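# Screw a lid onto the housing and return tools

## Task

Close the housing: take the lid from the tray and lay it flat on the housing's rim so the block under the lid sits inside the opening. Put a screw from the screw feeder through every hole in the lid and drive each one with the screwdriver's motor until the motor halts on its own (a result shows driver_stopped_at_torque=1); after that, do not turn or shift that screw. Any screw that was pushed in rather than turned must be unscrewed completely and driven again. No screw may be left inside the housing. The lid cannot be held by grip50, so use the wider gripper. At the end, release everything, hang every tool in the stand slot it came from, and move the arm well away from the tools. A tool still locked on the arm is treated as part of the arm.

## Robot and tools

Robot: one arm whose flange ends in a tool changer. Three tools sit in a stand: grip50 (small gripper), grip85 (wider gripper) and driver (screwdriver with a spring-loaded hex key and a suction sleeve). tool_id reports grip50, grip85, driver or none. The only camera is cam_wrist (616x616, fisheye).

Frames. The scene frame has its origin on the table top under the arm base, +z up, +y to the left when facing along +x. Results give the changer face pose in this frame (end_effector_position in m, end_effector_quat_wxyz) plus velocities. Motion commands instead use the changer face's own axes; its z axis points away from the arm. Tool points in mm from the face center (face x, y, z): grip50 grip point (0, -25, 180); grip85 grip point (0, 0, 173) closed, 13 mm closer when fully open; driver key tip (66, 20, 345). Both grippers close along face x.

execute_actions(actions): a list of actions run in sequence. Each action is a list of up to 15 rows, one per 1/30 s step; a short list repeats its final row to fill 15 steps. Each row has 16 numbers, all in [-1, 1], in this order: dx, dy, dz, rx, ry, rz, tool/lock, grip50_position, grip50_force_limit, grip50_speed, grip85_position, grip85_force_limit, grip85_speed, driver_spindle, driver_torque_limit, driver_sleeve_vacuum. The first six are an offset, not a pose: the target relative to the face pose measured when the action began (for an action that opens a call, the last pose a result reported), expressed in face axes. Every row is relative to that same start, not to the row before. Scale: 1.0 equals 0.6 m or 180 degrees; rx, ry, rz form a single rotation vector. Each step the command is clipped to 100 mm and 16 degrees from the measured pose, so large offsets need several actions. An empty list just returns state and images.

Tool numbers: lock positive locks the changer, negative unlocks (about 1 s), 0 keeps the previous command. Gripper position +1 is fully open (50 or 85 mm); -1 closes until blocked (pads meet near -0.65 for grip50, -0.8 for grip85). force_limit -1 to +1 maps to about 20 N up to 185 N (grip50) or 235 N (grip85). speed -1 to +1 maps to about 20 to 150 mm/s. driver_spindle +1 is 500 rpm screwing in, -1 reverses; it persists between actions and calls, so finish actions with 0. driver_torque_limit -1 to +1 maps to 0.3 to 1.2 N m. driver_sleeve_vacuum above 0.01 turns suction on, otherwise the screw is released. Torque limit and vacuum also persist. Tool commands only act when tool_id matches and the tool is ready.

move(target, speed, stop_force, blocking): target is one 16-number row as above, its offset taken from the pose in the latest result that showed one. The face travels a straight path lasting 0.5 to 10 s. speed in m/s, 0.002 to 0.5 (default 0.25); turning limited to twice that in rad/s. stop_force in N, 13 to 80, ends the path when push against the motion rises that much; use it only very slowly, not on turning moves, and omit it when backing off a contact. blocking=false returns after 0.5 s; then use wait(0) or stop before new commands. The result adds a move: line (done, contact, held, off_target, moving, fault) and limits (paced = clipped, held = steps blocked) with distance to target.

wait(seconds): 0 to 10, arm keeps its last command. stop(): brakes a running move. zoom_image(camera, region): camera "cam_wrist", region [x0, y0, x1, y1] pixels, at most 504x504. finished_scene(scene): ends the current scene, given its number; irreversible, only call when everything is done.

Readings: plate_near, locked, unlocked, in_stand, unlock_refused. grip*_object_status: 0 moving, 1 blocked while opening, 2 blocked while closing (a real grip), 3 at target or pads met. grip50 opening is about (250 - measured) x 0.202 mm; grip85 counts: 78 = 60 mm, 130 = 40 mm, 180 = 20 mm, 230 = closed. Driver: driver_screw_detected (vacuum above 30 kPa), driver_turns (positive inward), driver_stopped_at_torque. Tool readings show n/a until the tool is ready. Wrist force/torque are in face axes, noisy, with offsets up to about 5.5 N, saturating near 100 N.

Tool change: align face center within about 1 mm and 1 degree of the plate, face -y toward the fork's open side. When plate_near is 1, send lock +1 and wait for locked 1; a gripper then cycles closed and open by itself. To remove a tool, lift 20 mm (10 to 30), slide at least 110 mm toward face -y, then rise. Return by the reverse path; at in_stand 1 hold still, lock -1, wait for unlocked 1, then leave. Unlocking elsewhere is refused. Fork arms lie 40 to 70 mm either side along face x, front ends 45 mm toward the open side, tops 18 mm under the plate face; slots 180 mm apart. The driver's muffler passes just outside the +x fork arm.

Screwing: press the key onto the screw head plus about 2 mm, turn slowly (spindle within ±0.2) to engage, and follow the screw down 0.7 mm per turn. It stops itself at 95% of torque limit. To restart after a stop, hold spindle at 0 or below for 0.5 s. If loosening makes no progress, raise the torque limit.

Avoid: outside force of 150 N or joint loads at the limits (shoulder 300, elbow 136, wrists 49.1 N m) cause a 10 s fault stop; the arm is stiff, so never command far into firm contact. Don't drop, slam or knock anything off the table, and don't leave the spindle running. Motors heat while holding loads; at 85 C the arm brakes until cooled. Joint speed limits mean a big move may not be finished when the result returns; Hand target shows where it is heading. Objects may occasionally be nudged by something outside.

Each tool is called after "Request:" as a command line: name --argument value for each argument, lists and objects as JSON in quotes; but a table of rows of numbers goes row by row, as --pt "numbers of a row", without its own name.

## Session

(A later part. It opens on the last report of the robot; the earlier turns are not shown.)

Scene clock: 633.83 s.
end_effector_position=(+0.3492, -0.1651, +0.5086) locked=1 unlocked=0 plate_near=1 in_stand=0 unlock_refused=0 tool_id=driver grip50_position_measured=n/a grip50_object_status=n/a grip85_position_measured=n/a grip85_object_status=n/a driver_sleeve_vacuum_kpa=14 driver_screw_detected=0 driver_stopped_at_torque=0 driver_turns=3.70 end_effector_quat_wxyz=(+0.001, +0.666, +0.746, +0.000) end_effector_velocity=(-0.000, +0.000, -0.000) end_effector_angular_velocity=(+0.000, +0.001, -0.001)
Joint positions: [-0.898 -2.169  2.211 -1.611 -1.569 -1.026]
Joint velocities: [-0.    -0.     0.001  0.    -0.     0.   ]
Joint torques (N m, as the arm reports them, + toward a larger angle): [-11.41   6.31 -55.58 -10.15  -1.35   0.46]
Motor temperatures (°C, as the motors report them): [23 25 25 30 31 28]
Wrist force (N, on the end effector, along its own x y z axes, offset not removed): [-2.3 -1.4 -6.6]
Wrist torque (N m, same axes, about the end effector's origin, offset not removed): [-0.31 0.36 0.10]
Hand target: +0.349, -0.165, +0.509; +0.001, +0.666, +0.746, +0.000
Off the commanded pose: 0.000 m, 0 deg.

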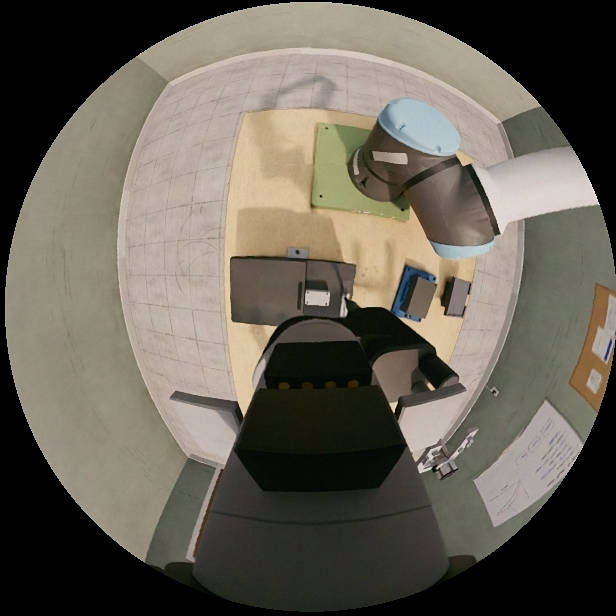

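Request:
execute_actions --actions '[[[0,0,-0.017,0,0,0,0,0,0,0,0,0,0,0,0,0]],[[0.025,0,0,0,0,0,0,0,0,0,0,0,0,0,0,0]],[[0,0,0,0,0,0,0,0,0,0,0,0,0,0,0,0]],[[0,0,0.025,0,0,0,0,0,0,0,0,0,0,0,0,0]],[[0,0,0,0,0,0,0,0,0,0,0,0,0,0,0,0]]]'

Request:
move --target '[-0.012,0,0,0,0,0,0,0,0,0,0,0,0,0,0,0]' --speed 0.002 --stop_force 13

Request:
execute_actions --actions '[[[0.002,0,0,0,0,0,0,0,0,0,0,0,0,0,0,0]],[[0,0,-0.025,0,0,0,0,0,0,0,0,0,0,0,0,0]],[[0,0,0,0,0,0,0,0,0,0,0,0,0,0,0,0]],[[-0.046,0,0,0,0,0,0,0,0,0,0,0,0,0,0,0]],[[0,0,0,0,0,0,0,0,0,0,0,0,0,0,0,0]],[[0,0,0.025,0,0,0,0,0,0,0,0,0,0,0,0,0]],[[0,0,0,0,0,0,0,0,0,0,0,0,0,0,0,0]]]'

Request:
move --target '[0.012,0,0,0,0,0,0,0,0,0,0,0,0,0,0,0]' --speed 0.002 --stop_force 13

Scene clock: 652.10 s.
end_effector_position=(+0.3475, -0.1503, +0.5038) locked=1 unlocked=0 plate_near=1 in_stand=0 unlock_refused=0 tool_id=driver grip50_position_measured=n/a grip50_object_status=n/a grip85_position_measured=n/a grip85_object_status=n/a driver_sleeve_vacuum_kpa=0 driver_screw_detected=0 driver_stopped_at_torque=0 driver_turns=3.70 end_effector_quat_wxyz=(+0.001, +0.666, +0.746, +0.000) end_effector_velocity=(-0.000, -0.000, -0.000) end_effector_angular_velocity=(-0.001, +0.001, +0.000)
Joint positions: [-0.875 -2.186  2.226 -1.609 -1.569 -1.003]
Joint velocities: [ 0.     0.    -0.     0.    -0.001 -0.   ]
Joint torques (N m, as the arm reports them, + toward a larger angle): [ 14.44   3.99 -69.4   -7.36   1.75   1.31]
Motor temperatures (°C, as the motors report them): [23 25 25 30 31 28]
Wrist force (N, on the end effector, along its own x y z axes, offset not removed): [0.0 -1.3 0.9]
Wrist torque (N m, same axes, about the end effector's origin, offset not removed): [-0.30 -0.17 0.08]
Hand target: +0.347, -0.150, +0.504; +0.001, +0.666, +0.746, +0.000
Off the commanded pose: 0.000 m, 0 deg.

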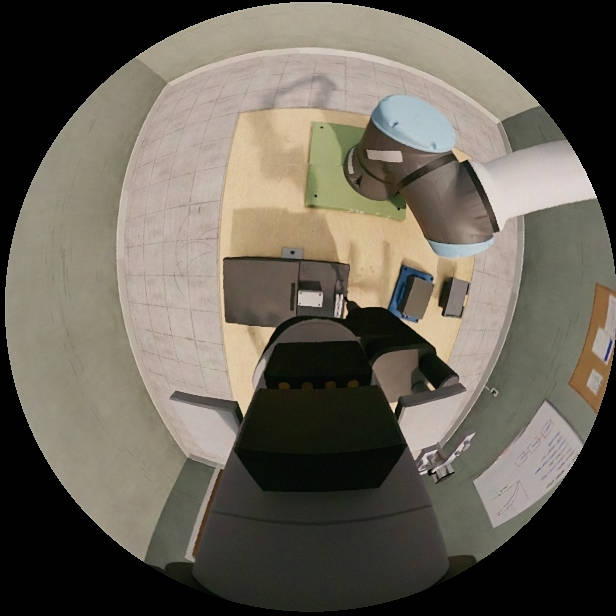

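Scene clock: 654.97 s.
end_effector_position=(+0.3480, -0.1553, +0.5038) locked=1 unlocked=0 plate_near=1 in_stand=0 unlock_refused=0 tool_id=driver grip50_position_measured=n/a grip50_object_status=n/a grip85_position_measured=n/a grip85_object_status=n/a driver_sleeve_vacuum_kpa=0 driver_screw_detected=0 driver_stopped_at_torque=0 driver_turns=3.70 end_effector_quat_wxyz=(+0.000, +0.666, +0.746, +0.000) end_effector_velocity=(-0.000, +0.000, -0.000) end_effector_angular_velocity=(+0.001, -0.000, -0.002)
Joint positions: [-0.883 -2.18   2.224 -1.612 -1.569 -1.011]
Joint velocities: [-0.    -0.001  0.001  0.     0.001  0.002]
Joint torques (N m, as the arm reports them, + toward a larger angle): [  5.23 -18.09 -69.84 -13.06  -1.54   2.27]
Motor temperatures (°C, as the motors report them): [23 25 25 30 31 28]
Wrist force (N, on the end effector, along its own x y z axes, offset not removed): [14.3 1.0 -3.9]
Wrist torque (N m, same axes, about the end effector's origin, offset not removed): [-0.66 4.09 0.00]
Hand target: +0.348, -0.155, +0.504; +0.000, +0.666, +0.746, +0.000
Off the commanded pose: 0.002 m, 0 deg.
move: contact

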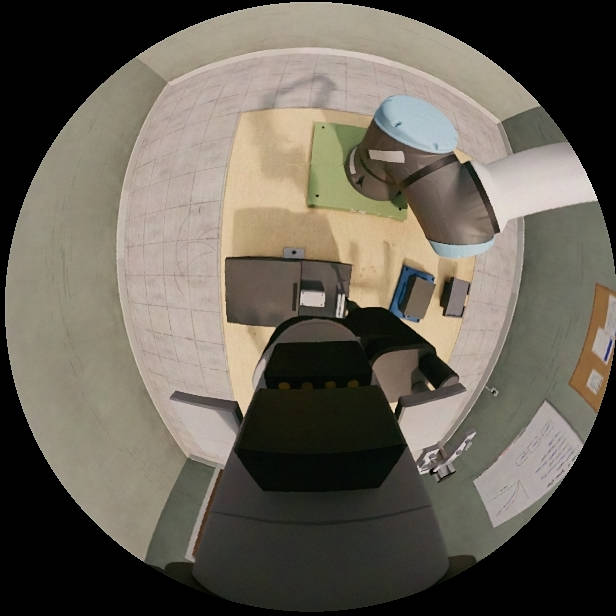

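Scene clock: 658.47 s.
end_effector_position=(+0.3510, -0.1814, +0.5039) locked=1 unlocked=0 plate_near=1 in_stand=0 unlock_refused=0 tool_id=driver grip50_position_measured=n/a grip50_object_status=n/a grip85_position_measured=n/a grip85_object_status=n/a driver_sleeve_vacuum_kpa=0 driver_screw_detected=0 driver_stopped_at_torque=0 driver_turns=3.70 end_effector_quat_wxyz=(+0.001, +0.666, +0.746, +0.000) end_effector_velocity=(-0.000, -0.000, -0.000) end_effector_angular_velocity=(+0.001, +0.000, -0.000)
Joint positions: [-0.922 -2.148  2.211 -1.632 -1.569 -1.05 ]
Joint velocities: [-0.  0. -0.  0.  0. -0.]
Joint torques (N m, as the arm reports them, + toward a larger angle): [ 11.29  -1.8  -69.97  -7.46   1.91   1.95]
Motor temperatures (°C, as the motors report them): [23 25 25 30 31 28]
Wrist force (N, on the end effector, along its own x y z axes, offset not removed): [1.3 -0.3 -1.1]
Wrist torque (N m, same axes, about the end effector's origin, offset not removed): [-0.15 -0.25 0.17]
Hand target: +0.351, -0.181, +0.504; +0.001, +0.666, +0.746, +0.000
Off the commanded pose: 0.000 m, 0 deg.

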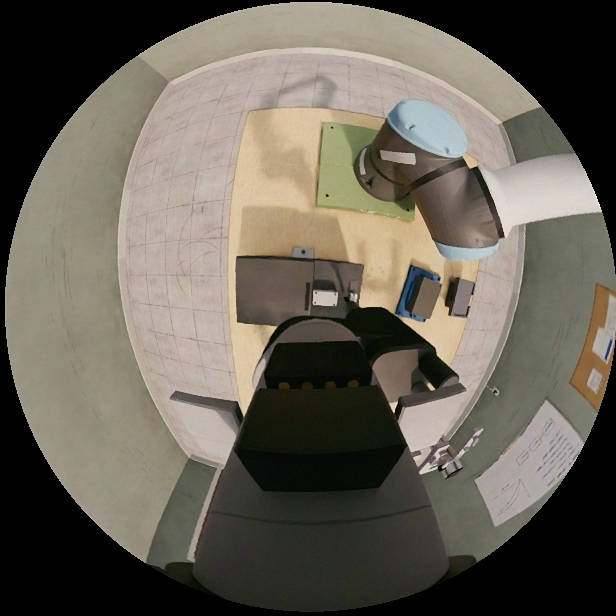

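Scene clock: 662.30 s.
end_effector_position=(+0.3502, -0.1742, +0.5039) locked=1 unlocked=0 plate_near=1 in_stand=0 unlock_refused=0 tool_id=driver grip50_position_measured=n/a grip50_object_status=n/a grip85_position_measured=n/a grip85_object_status=n/a driver_sleeve_vacuum_kpa=0 driver_screw_detected=0 driver_stopped_at_torque=0 driver_turns=3.70 end_effector_quat_wxyz=(+0.001, +0.666, +0.746, +0.000) end_effector_velocity=(-0.000, +0.001, -0.001) end_effector_angular_velocity=(+0.001, +0.000, -0.000)
Joint positions: [-0.912 -2.157  2.215 -1.626 -1.569 -1.04 ]
Joint velocities: [ 0.001 -0.001  0.001  0.     0.     0.001]
Joint torques (N m, as the arm reports them, + toward a larger angle): [ 18.32 -20.17 -56.44  -4.88   2.95   1.52]
Motor temperatures (°C, as the motors report them): [23 25 25 30 31 28]
Wrist force (N, on the end effector, along its own x y z axes, offset not removed): [0.7 -3.3 -2.5]
Wrist torque (N m, same axes, about the end effector's origin, offset not removed): [-0.34 -0.14 0.03]
Hand target: +0.350, -0.174, +0.504; +0.001, +0.666, +0.746, +0.000
Off the commanded pose: 0.000 m, 0 deg.
move: done

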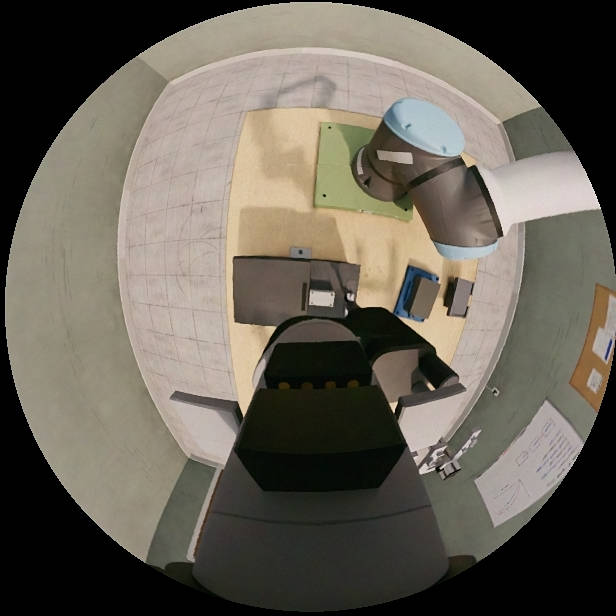

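Request:
move --target '[0.008,0,0,0,0,0,0,0,0,0,0,0,0,0,0,0]' --speed 0.002 --stop_force 13

Request:
execute_actions --actions '[[[-0.004,0,0,0,0,0,0,0,0,0,0,0,0,0,0,0]],[[0,-0.028,0,0,0,0,0,0,0,0,0,0,0,0,0,0]],[[0,0,0,0,0,0,0,0,0,0,0,0,0,0,0,0]],[[0.012,0,0,0,0,0,0,0,0,0,0,0,0,0,0,0]],[[0,0,0,0,0,0,0,0,0,0,0,0,0,0,0,0]]]'

Request:
move --target '[0,0.02,0,0,0,0,0,0,0,0,0,0,0,0,0,0]' --speed 0.002 --stop_force 13

Scene clock: 675.40 s.
end_effector_position=(+0.3499, -0.1715, +0.5039) locked=1 unlocked=0 plate_near=1 in_stand=0 unlock_refused=0 tool_id=driver grip50_position_measured=n/a grip50_object_status=n/a grip85_position_measured=n/a grip85_object_status=n/a driver_sleeve_vacuum_kpa=0 driver_screw_detected=0 driver_stopped_at_torque=0 driver_turns=3.70 end_effector_quat_wxyz=(+0.001, +0.666, +0.746, +0.000) end_effector_velocity=(+0.000, -0.000, -0.000) end_effector_angular_velocity=(+0.000, +0.000, +0.001)
Joint positions: [-0.908 -2.16   2.216 -1.624 -1.569 -1.035]
Joint velocities: [ 0.     0.001 -0.    -0.     0.    -0.001]
Joint torques (N m, as the arm reports them, + toward a larger angle): [ -2.87   3.79 -57.69  -1.65   3.29  -1.92]
Motor temperatures (°C, as the motors report them): [23 25 25 30 31 28]
Wrist force (N, on the end effector, along its own x y z axes, offset not removed): [-12.2 -3.1 1.4]
Wrist torque (N m, same axes, about the end effector's origin, offset not removed): [-0.13 -4.59 0.40]
Hand target: +0.350, -0.172, +0.504; +0.001, +0.666, +0.746, +0.000
Off the commanded pose: 0.002 m, 0 deg.
move: contact

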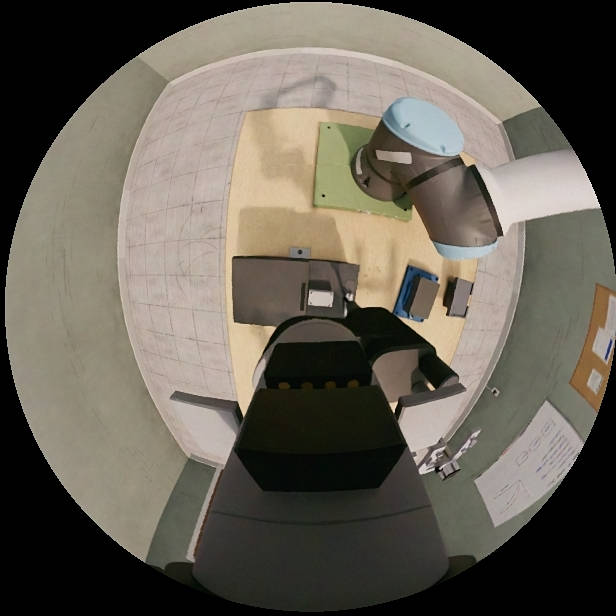

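Scene clock: 677.90 s.
end_effector_position=(+0.3328, -0.1687, +0.5038) locked=1 unlocked=0 plate_near=1 in_stand=0 unlock_refused=0 tool_id=driver grip50_position_measured=n/a grip50_object_status=n/a grip85_position_measured=n/a grip85_object_status=n/a driver_sleeve_vacuum_kpa=0 driver_screw_detected=0 driver_stopped_at_torque=0 driver_turns=3.70 end_effector_quat_wxyz=(+0.001, +0.666, +0.746, +0.000) end_effector_velocity=(+0.000, +0.000, +0.000) end_effector_angular_velocity=(-0.000, -0.000, +0.001)
Joint positions: [-0.943 -2.198  2.231 -1.601 -1.569 -1.071]
Joint velocities: [ 0.    -0.    -0.    -0.     0.    -0.001]
Joint torques (N m, as the arm reports them, + toward a larger angle): [  9.04  -8.08 -57.48  -5.95   2.07   0.44]
Motor temperatures (°C, as the motors report them): [23 25 25 30 31 28]
Wrist force (N, on the end effector, along its own x y z axes, offset not removed): [1.5 -4.1 0.6]
Wrist torque (N m, same axes, about the end effector's origin, offset not removed): [-0.35 -0.15 0.17]
Hand target: +0.333, -0.169, +0.504; +0.001, +0.666, +0.746, +0.000
Off the commanded pose: 0.000 m, 0 deg.

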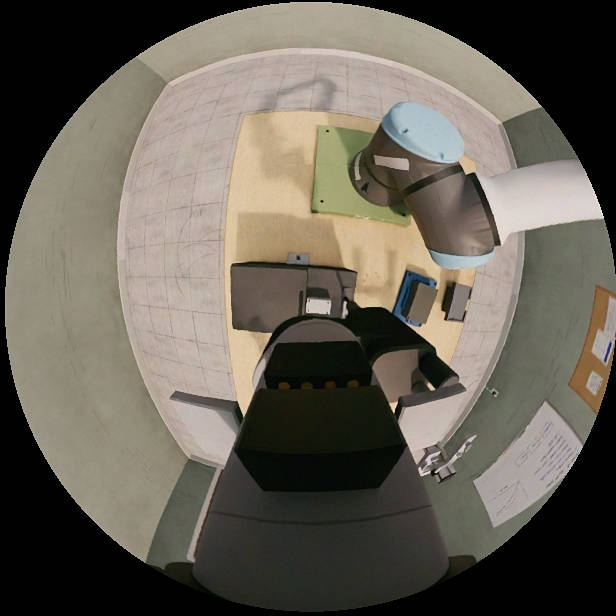

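Scene clock: 682.53 s.
end_effector_position=(+0.3413, -0.1676, +0.5039) locked=1 unlocked=0 plate_near=1 in_stand=0 unlock_refused=0 tool_id=driver grip50_position_measured=n/a grip50_object_status=n/a grip85_position_measured=n/a grip85_object_status=n/a driver_sleeve_vacuum_kpa=0 driver_screw_detected=0 driver_stopped_at_torque=0 driver_turns=3.70 end_effector_quat_wxyz=(+0.001, +0.666, +0.746, +0.000) end_effector_velocity=(-0.000, -0.000, +0.001) end_effector_angular_velocity=(-0.001, -0.001, +0.002)
Joint positions: [-0.921 -2.182  2.224 -1.611 -1.569 -1.049]
Joint velocities: [-0.001 -0.001 -0.001  0.    -0.    -0.003]
Joint torques (N m, as the arm reports them, + toward a larger angle): [-14.53 -15.46 -64.51 -10.66   5.21  -0.22]
Motor temperatures (°C, as the motors report them): [23 25 25 30 31 28]
Wrist force (N, on the end effector, along its own x y z axes, offset not removed): [0.4 -14.3 -2.3]
Wrist torque (N m, same axes, about the end effector's origin, offset not removed): [4.30 0.08 -0.75]
Hand target: +0.341, -0.168, +0.504; +0.001, +0.666, +0.746, +0.000
Off the commanded pose: 0.003 m, 0 deg.
move: contact

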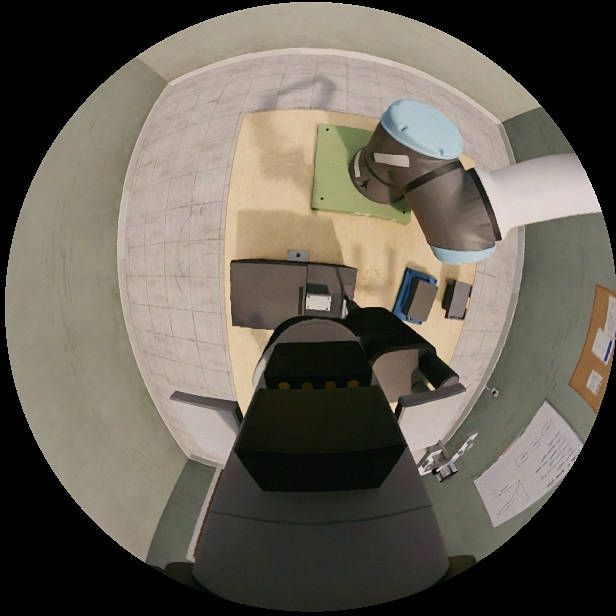

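Request:
execute_actions --actions '[[[0,-0.002,0,0,0,0,0,0,0,0,0,0,0,0,0,1]],[[0,0,-0.022,0,0,0,0,0,0,0,0,0,0,0,0,1]],[[0,0,0,0,0,0,0,0,0,0,0,0,0,0,0,1]],[[0.0043,0.028,0,0,0,0,0,0,0,0,0,0,0,0,0,1]],[[0,0,0,0,0,0,0,0,0,0,0,0,0,0,0,1]]]'

Request:
zoom_image --camera "cam_wrist" --region '[326,284,356,314]'

Request:
execute_actions --actions '[[[0,0,0.006,0,0,0,0,0,0,0,0,0,0,0,0,1]],[[0,0,0.005,0,0,0,0,0,0,0,0,0,0,0.1,0,1]],[[0,0,0.004,0,0,0,0,0,0,0,0,0,0,0.1,0,1]],[[0,0,0,0,0,0,0,0,0,0,0,0,0,0,0,1]]]'

Scene clock: 695.97 s.
end_effector_position=(+0.3564, -0.1633, +0.5170) locked=1 unlocked=0 plate_near=1 in_stand=0 unlock_refused=0 tool_id=driver grip50_position_measured=n/a grip50_object_status=n/a grip85_position_measured=n/a grip85_object_status=n/a driver_sleeve_vacuum_kpa=14 driver_screw_detected=0 driver_stopped_at_torque=0 driver_turns=3.71 end_effector_quat_wxyz=(+0.001, +0.666, +0.746, +0.000) end_effector_velocity=(-0.000, -0.000, +0.000) end_effector_angular_velocity=(-0.001, +0.000, +0.001)
Joint positions: [-0.879 -2.156  2.191 -1.604 -1.569 -1.007]
Joint velocities: [-0.    -0.    -0.    -0.    -0.001 -0.001]
Joint torques (N m, as the arm reports them, + toward a larger angle): [-11.75 -22.29 -63.87  -7.99  -0.65  -1.73]
Motor temperatures (°C, as the motors report them): [23 25 25 30 31 28]
Wrist force (N, on the end effector, along its own x y z axes, offset not removed): [-0.5 -4.5 0.6]
Wrist torque (N m, same axes, about the end effector's origin, offset not removed): [-0.64 -0.05 0.20]
Hand target: +0.356, -0.163, +0.517; +0.001, +0.666, +0.746, +0.000
Off the commanded pose: 0.000 m, 0 deg.

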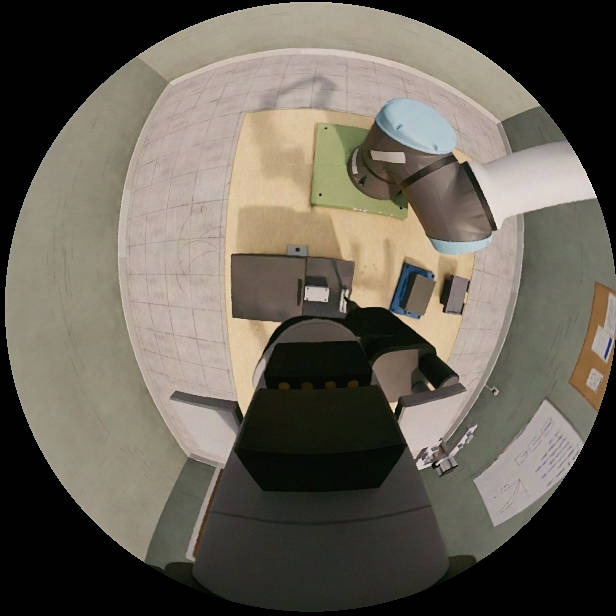

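Region (326, 284, 356, 314) of cam_wrist's 616x616 image, scaled by 16.800, with more detail than that image has.

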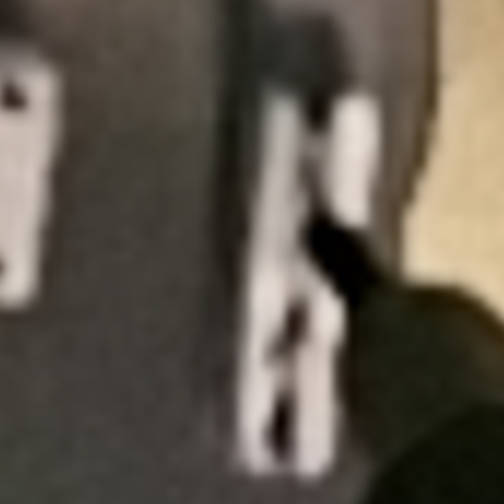

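Scene clock: 697.97 s.
end_effector_position=(+0.3564, -0.1633, +0.5081) locked=1 unlocked=0 plate_near=1 in_stand=0 unlock_refused=0 tool_id=driver grip50_position_measured=n/a grip50_object_status=n/a grip85_position_measured=n/a grip85_object_status=n/a driver_sleeve_vacuum_kpa=14 driver_screw_detected=0 driver_stopped_at_torque=0 driver_turns=4.53 end_effector_quat_wxyz=(+0.001, +0.666, +0.746, +0.000) end_effector_velocity=(-0.000, +0.000, -0.000) end_effector_angular_velocity=(-0.000, +0.001, +0.000)
Joint positions: [-0.879 -2.156  2.207 -1.62  -1.569 -1.007]
Joint velocities: [ 0.    -0.     0.     0.    -0.001 -0.   ]
Joint torques (N m, as the arm reports them, + toward a larger angle): [  0.87   3.59 -53.94  -9.43  -0.56   1.03]
Motor temperatures (°C, as the motors report them): [23 25 25 30 31 28]
Wrist force (N, on the end effector, along its own x y z axes, offset not removed): [-0.3 -1.0 -7.0]
Wrist torque (N m, same axes, about the end effector's origin, offset not removed): [-0.37 0.07 0.12]
Hand target: +0.356, -0.163, +0.508; +0.001, +0.666, +0.746, +0.000
Off the commanded pose: 0.000 m, 0 deg.

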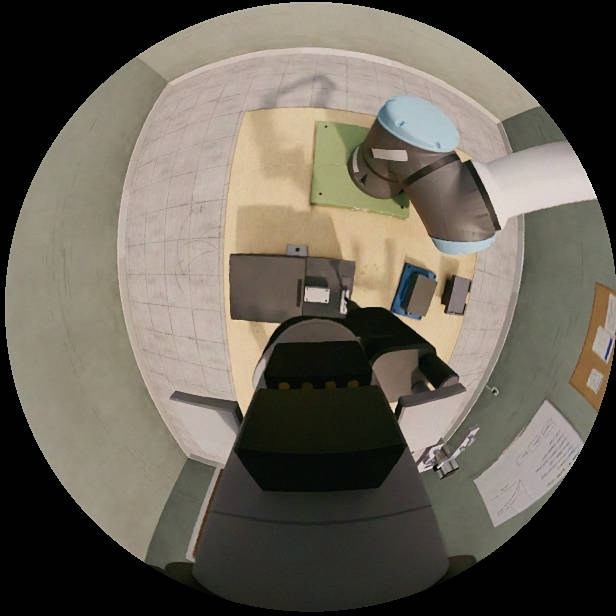

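Request:
move --target '[0,0,-0.016,0,0,0,0,0,0,0,0,0,0,0,0,0]' --speed 0.03

Request:
move --target '[0.11,0.16,0,0,0,0,0,0,0,0,0,0,0,0,0,0]' --speed 0.15

Request:
move --target '[0,0,0.26,0,0,0,0,0,0,0,0,0,0,0,0,0]' --speed 0.12

Request:
zoom_image --camera "cam_wrist" --region '[285,235,335,285]'

Scene clock: 708.60 s.
end_effector_position=(+0.3564, -0.1633, +0.5176) locked=1 unlocked=0 plate_near=1 in_stand=0 unlock_refused=0 tool_id=driver grip50_position_measured=n/a grip50_object_status=n/a grip85_position_measured=n/a grip85_object_status=n/a driver_sleeve_vacuum_kpa=0 driver_screw_detected=0 driver_stopped_at_torque=0 driver_turns=4.53 end_effector_quat_wxyz=(+0.001, +0.666, +0.746, +0.000) end_effector_velocity=(-0.000, -0.000, +0.001) end_effector_angular_velocity=(+0.000, +0.000, -0.000)
Joint positions: [-0.879 -2.156  2.19  -1.603 -1.569 -1.007]
Joint velocities: [-0.    -0.    -0.002  0.003 -0.     0.   ]
Joint torques (N m, as the arm reports them, + toward a larger angle): [ -6.82 -21.42 -71.11  -4.94   0.01  -1.71]
Motor temperatures (°C, as the motors report them): [23 25 25 30 31 28]
Wrist force (N, on the end effector, along its own x y z axes, offset not removed): [0.3 -2.8 -4.8]
Wrist torque (N m, same axes, about the end effector's origin, offset not removed): [-0.42 -0.07 0.08]
Hand target: +0.356, -0.163, +0.518; +0.001, +0.666, +0.746, +0.000
Off the commanded pose: 0.000 m, 0 deg.
move: done

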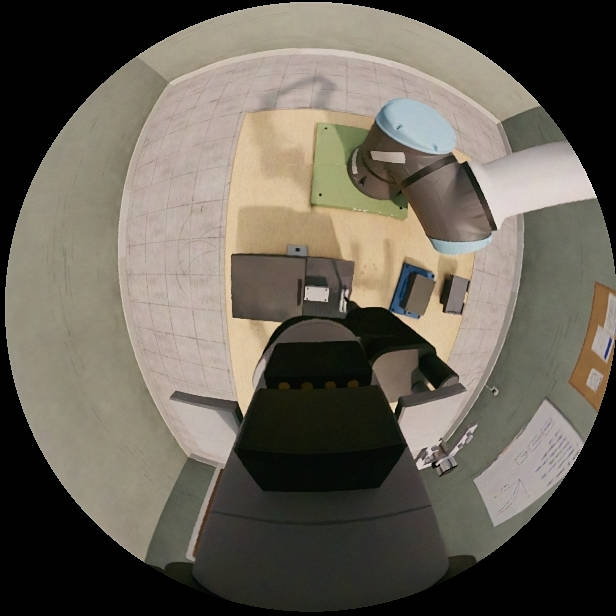

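Scene clock: 709.90 s.
end_effector_position=(+0.4440, -0.0867, +0.5176) locked=1 unlocked=0 plate_near=1 in_stand=0 unlock_refused=0 tool_id=driver grip50_position_measured=n/a grip50_object_status=n/a grip85_position_measured=n/a grip85_object_status=n/a driver_sleeve_vacuum_kpa=0 driver_screw_detected=0 driver_stopped_at_torque=0 driver_turns=4.53 end_effector_quat_wxyz=(+0.001, +0.666, +0.746, +0.000) end_effector_velocity=(+0.002, +0.001, -0.001) end_effector_angular_velocity=(-0.000, +0.001, -0.001)
Joint positions: [-0.577 -2.027  2.13  -1.673 -1.568 -0.705]
Joint velocities: [ 0.004  0.003 -0.001 -0.002 -0.001  0.005]
Joint torques (N m, as the arm reports them, + toward a larger angle): [ 16.65  -7.81 -71.1  -11.28  -1.36   1.82]
Motor temperatures (°C, as the motors report them): [23 25 25 30 31 28]
Wrist force (N, on the end effector, along its own x y z axes, offset not removed): [2.3 -2.1 -3.0]
Wrist torque (N m, same axes, about the end effector's origin, offset not removed): [-0.23 -0.36 0.12]
Hand target: +0.444, -0.087, +0.518; +0.001, +0.666, +0.746, +0.000
Off the commanded pose: 0.000 m, 0 deg.
move: done

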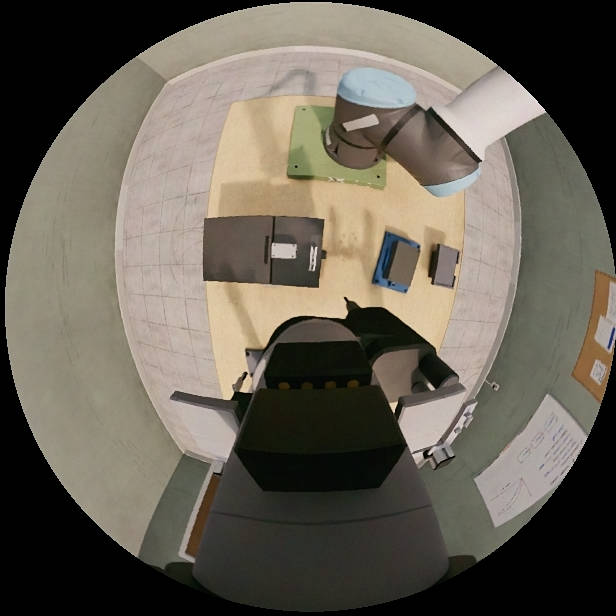

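Scene clock: 711.70 s.
end_effector_position=(+0.4442, -0.0868, +0.3617) locked=1 unlocked=0 plate_near=1 in_stand=0 unlock_refused=0 tool_id=driver grip50_position_measured=n/a grip50_object_status=n/a grip85_position_measured=n/a grip85_object_status=n/a driver_sleeve_vacuum_kpa=0 driver_screw_detected=0 driver_stopped_at_torque=0 driver_turns=4.53 end_effector_quat_wxyz=(+0.001, +0.666, +0.746, +0.000) end_effector_velocity=(+0.000, +0.000, -0.002) end_effector_angular_velocity=(+0.001, -0.000, +0.000)
Joint positions: [-0.576 -1.942  2.367 -1.994 -1.568 -0.704]
Joint velocities: [ 0.001  0.002  0.002 -0.004  0.001  0.   ]
Joint torques (N m, as the arm reports them, + toward a larger angle): [ 18.5  -13.29 -51.35 -10.91   2.56   1.83]
Motor temperatures (°C, as the motors report them): [23 25 25 30 31 28]
Wrist force (N, on the end effector, along its own x y z axes, offset not removed): [2.6 -2.3 1.6]
Wrist torque (N m, same axes, about the end effector's origin, offset not removed): [-0.23 -0.15 0.24]
Hand target: +0.444, -0.087, +0.362; +0.001, +0.666, +0.746, +0.000
Off the commanded pose: 0.000 m, 0 deg.
move: done

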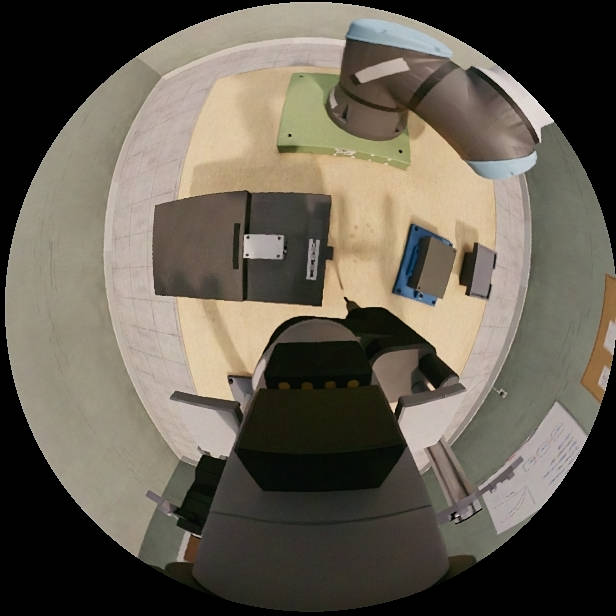

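Region (285, 235, 335, 285) of cam_wrist's 616x616 image, scaled by 10.080, with more detail than that image has.

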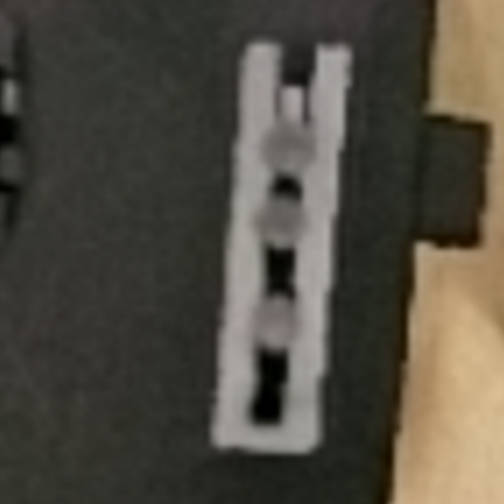

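Request:
move --target '[0,0,-0.26,0,0,0,0,0,0,0,0,0,0,0,0,0]' --speed 0.15

Request:
move --target '[-0.1098,-0.164,0,0,0,0,0,0,0,0,0,0,0,0,0,1]' --speed 0.15

Request:
execute_actions --actions '[[[0,0,0.006,0,0,0,0,0,0,0,0,0,0,0,0,1]],[[0,0,0.005,0,0,0,0,0,0,0,0,0,0,0,0,1]],[[0,0,0.004,0,0,0,0,0,0,0,0,0,0,0,0,1]],[[0,0,0,0,0,0,0,0,0,0,0,0,0,0,0,1]]]'

Scene clock: 726.27 s.
end_effector_position=(+0.4440, -0.0867, +0.5175) locked=1 unlocked=0 plate_near=1 in_stand=0 unlock_refused=0 tool_id=driver grip50_position_measured=n/a grip50_object_status=n/a grip85_position_measured=n/a grip85_object_status=n/a driver_sleeve_vacuum_kpa=0 driver_screw_detected=0 driver_stopped_at_torque=0 driver_turns=4.53 end_effector_quat_wxyz=(+0.001, +0.666, +0.746, +0.000) end_effector_velocity=(+0.000, -0.000, +0.002) end_effector_angular_velocity=(-0.000, +0.000, +0.001)
Joint positions: [-0.577 -2.027  2.13  -1.673 -1.568 -0.705]
Joint velocities: [ 0.    -0.    -0.004  0.004 -0.    -0.001]
Joint torques (N m, as the arm reports them, + toward a larger angle): [-15.4  -34.04 -70.43  -5.07   2.89  -1.94]
Motor temperatures (°C, as the motors report them): [23 25 25 30 31 28]
Wrist force (N, on the end effector, along its own x y z axes, offset not removed): [0.0 -2.7 -0.4]
Wrist torque (N m, same axes, about the end effector's origin, offset not removed): [-0.38 -0.04 0.26]
Hand target: +0.444, -0.087, +0.518; +0.001, +0.666, +0.746, +0.000
Off the commanded pose: 0.000 m, 0 deg.
move: done

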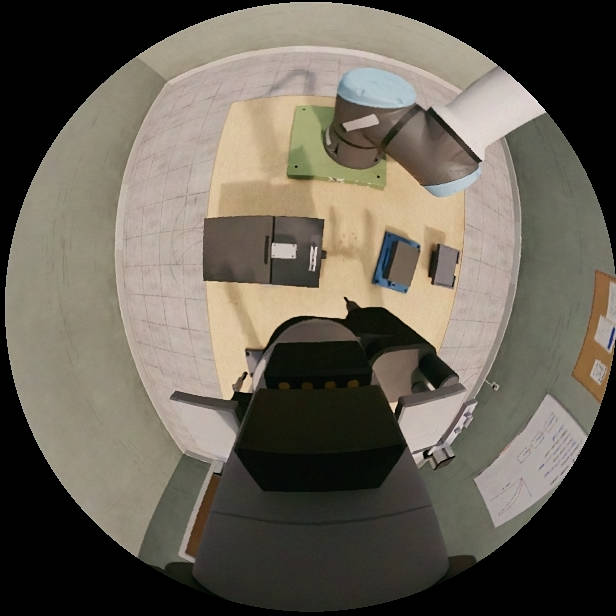

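Scene clock: 727.60 s.
end_effector_position=(+0.3539, -0.1634, +0.5175) locked=1 unlocked=0 plate_near=1 in_stand=0 unlock_refused=0 tool_id=driver grip50_position_measured=n/a grip50_object_status=n/a grip85_position_measured=n/a grip85_object_status=n/a driver_sleeve_vacuum_kpa=14 driver_screw_detected=0 driver_stopped_at_torque=0 driver_turns=4.53 end_effector_quat_wxyz=(+0.001, +0.666, +0.746, +0.000) end_effector_velocity=(-0.001, -0.001, -0.000) end_effector_angular_velocity=(+0.001, -0.001, +0.000)
Joint positions: [-0.885 -2.161  2.192 -1.6   -1.569 -1.012]
Joint velocities: [-0.005 -0.002  0.001  0.001  0.001 -0.005]
Joint torques (N m, as the arm reports them, + toward a larger angle): [-13.61 -19.82 -56.47  -5.17   2.17  -0.95]
Motor temperatures (°C, as the motors report them): [23 25 25 30 31 28]
Wrist force (N, on the end effector, along its own x y z axes, offset not removed): [-2.1 -1.4 -1.3]
Wrist torque (N m, same axes, about the end effector's origin, offset not removed): [-0.33 0.04 0.10]
Hand target: +0.354, -0.164, +0.518; +0.001, +0.666, +0.746, +0.000
Off the commanded pose: 0.000 m, 0 deg.
move: done

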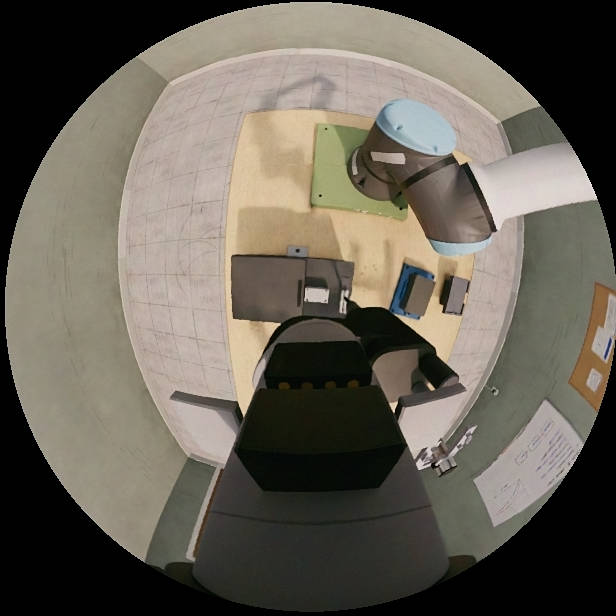

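Scene clock: 729.60 s.
end_effector_position=(+0.3539, -0.1635, +0.5086) locked=1 unlocked=0 plate_near=1 in_stand=0 unlock_refused=0 tool_id=driver grip50_position_measured=n/a grip50_object_status=n/a grip85_position_measured=n/a grip85_object_status=n/a driver_sleeve_vacuum_kpa=40 driver_screw_detected=1 driver_stopped_at_torque=0 driver_turns=4.53 end_effector_quat_wxyz=(+0.001, +0.666, +0.746, +0.000) end_effector_velocity=(+0.000, +0.000, +0.000) end_effector_angular_velocity=(+0.000, -0.001, +0.000)
Joint positions: [-0.885 -2.161  2.208 -1.616 -1.569 -1.012]
Joint velocities: [ 0.     0.    -0.001  0.     0.001  0.   ]
Joint torques (N m, as the arm reports them, + toward a larger angle): [  8.11   3.65 -56.17  -9.84   1.67   1.93]
Motor temperatures (°C, as the motors report them): [23 25 25 30 31 28]
Wrist force (N, on the end effector, along its own x y z axes, offset not removed): [0.5 -4.1 -6.7]
Wrist torque (N m, same axes, about the end effector's origin, offset not removed): [-0.60 0.18 0.15]
Hand target: +0.354, -0.164, +0.509; +0.001, +0.666, +0.746, +0.000
Off the commanded pose: 0.000 m, 0 deg.

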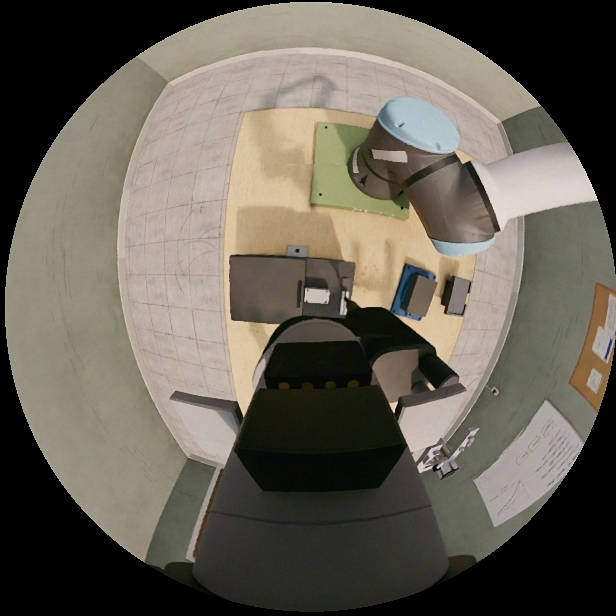

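Request:
zoom_image --camera "cam_wrist" --region '[326,284,356,314]'

Request:
execute_actions --actions '[[[0,0,0.003,0,0,0,0,0,0,0,0,0,0,0.1,0,1]],[[0,0,0,0,0,0,0,0,0,0,0,0,0,0,0,1]]]'

Request:
move --target '[0,0,-0.06,0,0,0,0,0,0,0,0,0,0,0,0,1]' --speed 0.04

Request:
move --target '[0.524,-0.0203,0.18,0,0,0,0,0,0,0,0,0,0,0,0,1]' --speed 0.2

Request:
zoom_image --camera "cam_wrist" --region '[320,272,360,312]'

Region (326, 284, 356, 314) of cam_wrist's 616x616 image, scaled by 16.800, with more detail than that image has.

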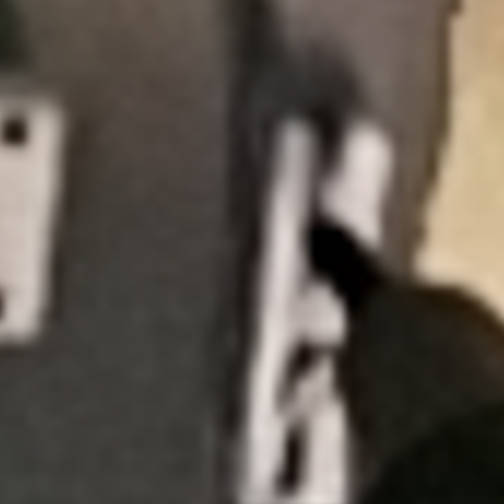

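Scene clock: 743.43 s.
end_effector_position=(+0.3539, -0.1635, +0.5068) locked=1 unlocked=0 plate_near=1 in_stand=0 unlock_refused=0 tool_id=driver grip50_position_measured=n/a grip50_object_status=n/a grip85_position_measured=n/a grip85_object_status=n/a driver_sleeve_vacuum_kpa=40 driver_screw_detected=1 driver_stopped_at_torque=0 driver_turns=4.94 end_effector_quat_wxyz=(+0.001, +0.666, +0.746, +0.000) end_effector_velocity=(-0.000, +0.000, -0.000) end_effector_angular_velocity=(-0.000, +0.001, +0.000)
Joint positions: [-0.885 -2.16   2.211 -1.619 -1.569 -1.012]
Joint velocities: [ 0.     0.    -0.     0.    -0.001 -0.   ]
Joint torques (N m, as the arm reports them, + toward a larger angle): [  8.64   4.6  -55.29  -9.12   1.97   1.6 ]
Motor temperatures (°C, as the motors report them): [23 25 25 30 31 28]
Wrist force (N, on the end effector, along its own x y z axes, offset not removed): [-0.2 -1.9 -9.8]
Wrist torque (N m, same axes, about the end effector's origin, offset not removed): [-0.40 0.22 0.11]
Hand target: +0.354, -0.164, +0.507; +0.001, +0.666, +0.746, +0.000
Off the commanded pose: 0.000 m, 0 deg.

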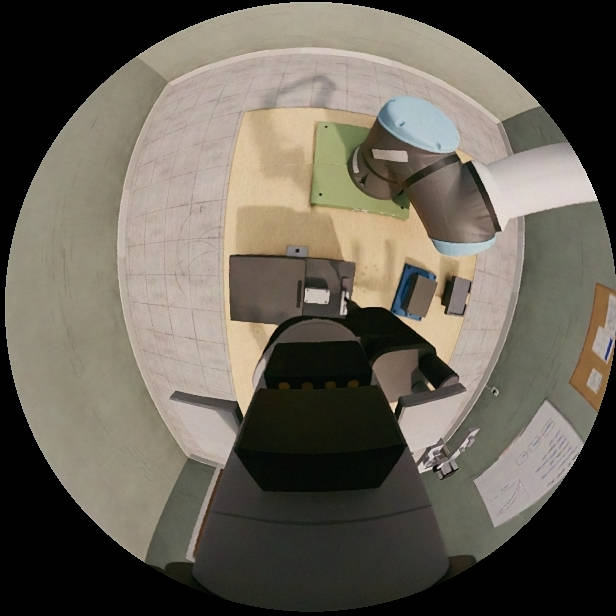

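Scene clock: 744.70 s.
end_effector_position=(+0.3538, -0.1634, +0.5427) locked=1 unlocked=0 plate_near=1 in_stand=0 unlock_refused=0 tool_id=driver grip50_position_measured=n/a grip50_object_status=n/a grip85_position_measured=n/a grip85_object_status=n/a driver_sleeve_vacuum_kpa=39 driver_screw_detected=1 driver_stopped_at_torque=0 driver_turns=4.94 end_effector_quat_wxyz=(+0.001, +0.666, +0.746, +0.000) end_effector_velocity=(+0.000, +0.000, +0.001) end_effector_angular_velocity=(+0.001, -0.000, +0.002)
Joint positions: [-0.885 -2.162  2.149 -1.556 -1.569 -1.013]
Joint velocities: [ 0.001  0.001 -0.003  0.003  0.001 -0.002]
Joint torques (N m, as the arm reports them, + toward a larger angle): [-15.9    2.04 -70.86  -4.78   1.46  -1.87]
Motor temperatures (°C, as the motors report them): [23 25 25 30 31 28]
Wrist force (N, on the end effector, along its own x y z axes, offset not removed): [-1.9 -2.5 -1.7]
Wrist torque (N m, same axes, about the end effector's origin, offset not removed): [-0.39 0.12 0.10]
Hand target: +0.354, -0.163, +0.543; +0.001, +0.666, +0.746, +0.000
Off the commanded pose: 0.000 m, 0 deg.
move: done

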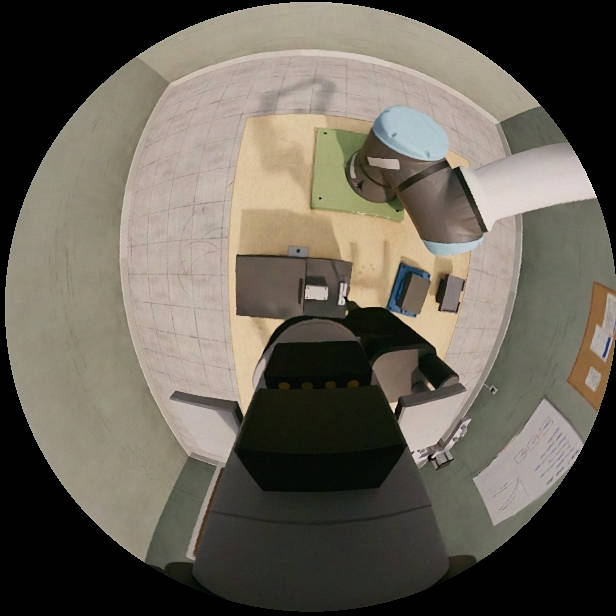

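Scene clock: 746.97 s.
end_effector_position=(+0.3058, +0.1474, +0.4342) locked=1 unlocked=0 plate_near=1 in_stand=0 unlock_refused=0 tool_id=driver grip50_position_measured=n/a grip50_object_status=n/a grip85_position_measured=n/a grip85_object_status=n/a driver_sleeve_vacuum_kpa=39 driver_screw_detected=1 driver_stopped_at_torque=0 driver_turns=4.94 end_effector_quat_wxyz=(+0.001, +0.666, +0.746, -0.000) end_effector_velocity=(+0.001, +0.002, +0.001) end_effector_angular_velocity=(-0.001, -0.001, -0.000)
Joint positions: [-0.081 -2.277  2.378 -1.672 -1.569 -0.209]
Joint velocities: [ 0.007  0.003 -0.002 -0.003 -0.001  0.007]
Joint torques (N m, as the arm reports them, + toward a larger angle): [ 16.36  11.95 -70.94 -11.01  -1.66   1.77]
Motor temperatures (°C, as the motors report them): [23 25 25 30 31 28]
Wrist force (N, on the end effector, along its own x y z axes, offset not removed): [-1.5 -2.6 1.0]
Wrist torque (N m, same axes, about the end effector's origin, offset not removed): [-0.38 -0.02 0.17]
Hand target: +0.306, +0.148, +0.434; +0.001, +0.666, +0.746, -0.000
Off the commanded pose: 0.000 m, 0 deg.
move: done

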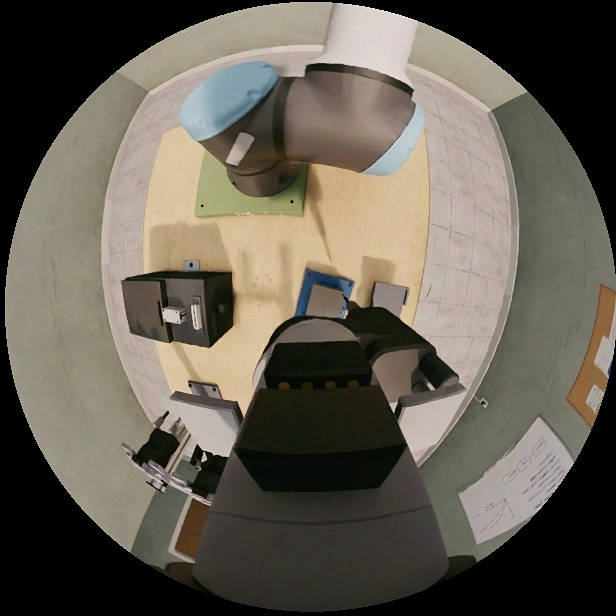

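Region (320, 272, 360, 312) of cam_wrist's 616x616 image, scaled by 12.600, with more detail than that image has.

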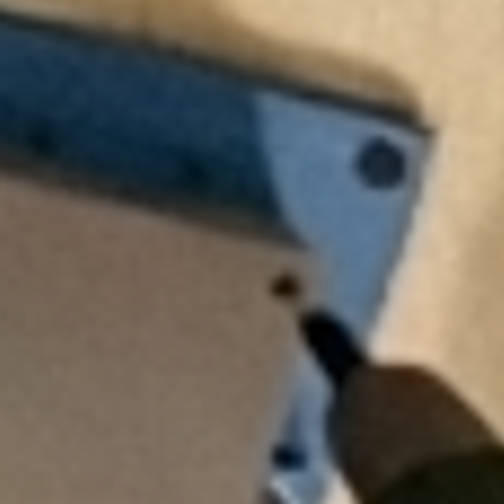

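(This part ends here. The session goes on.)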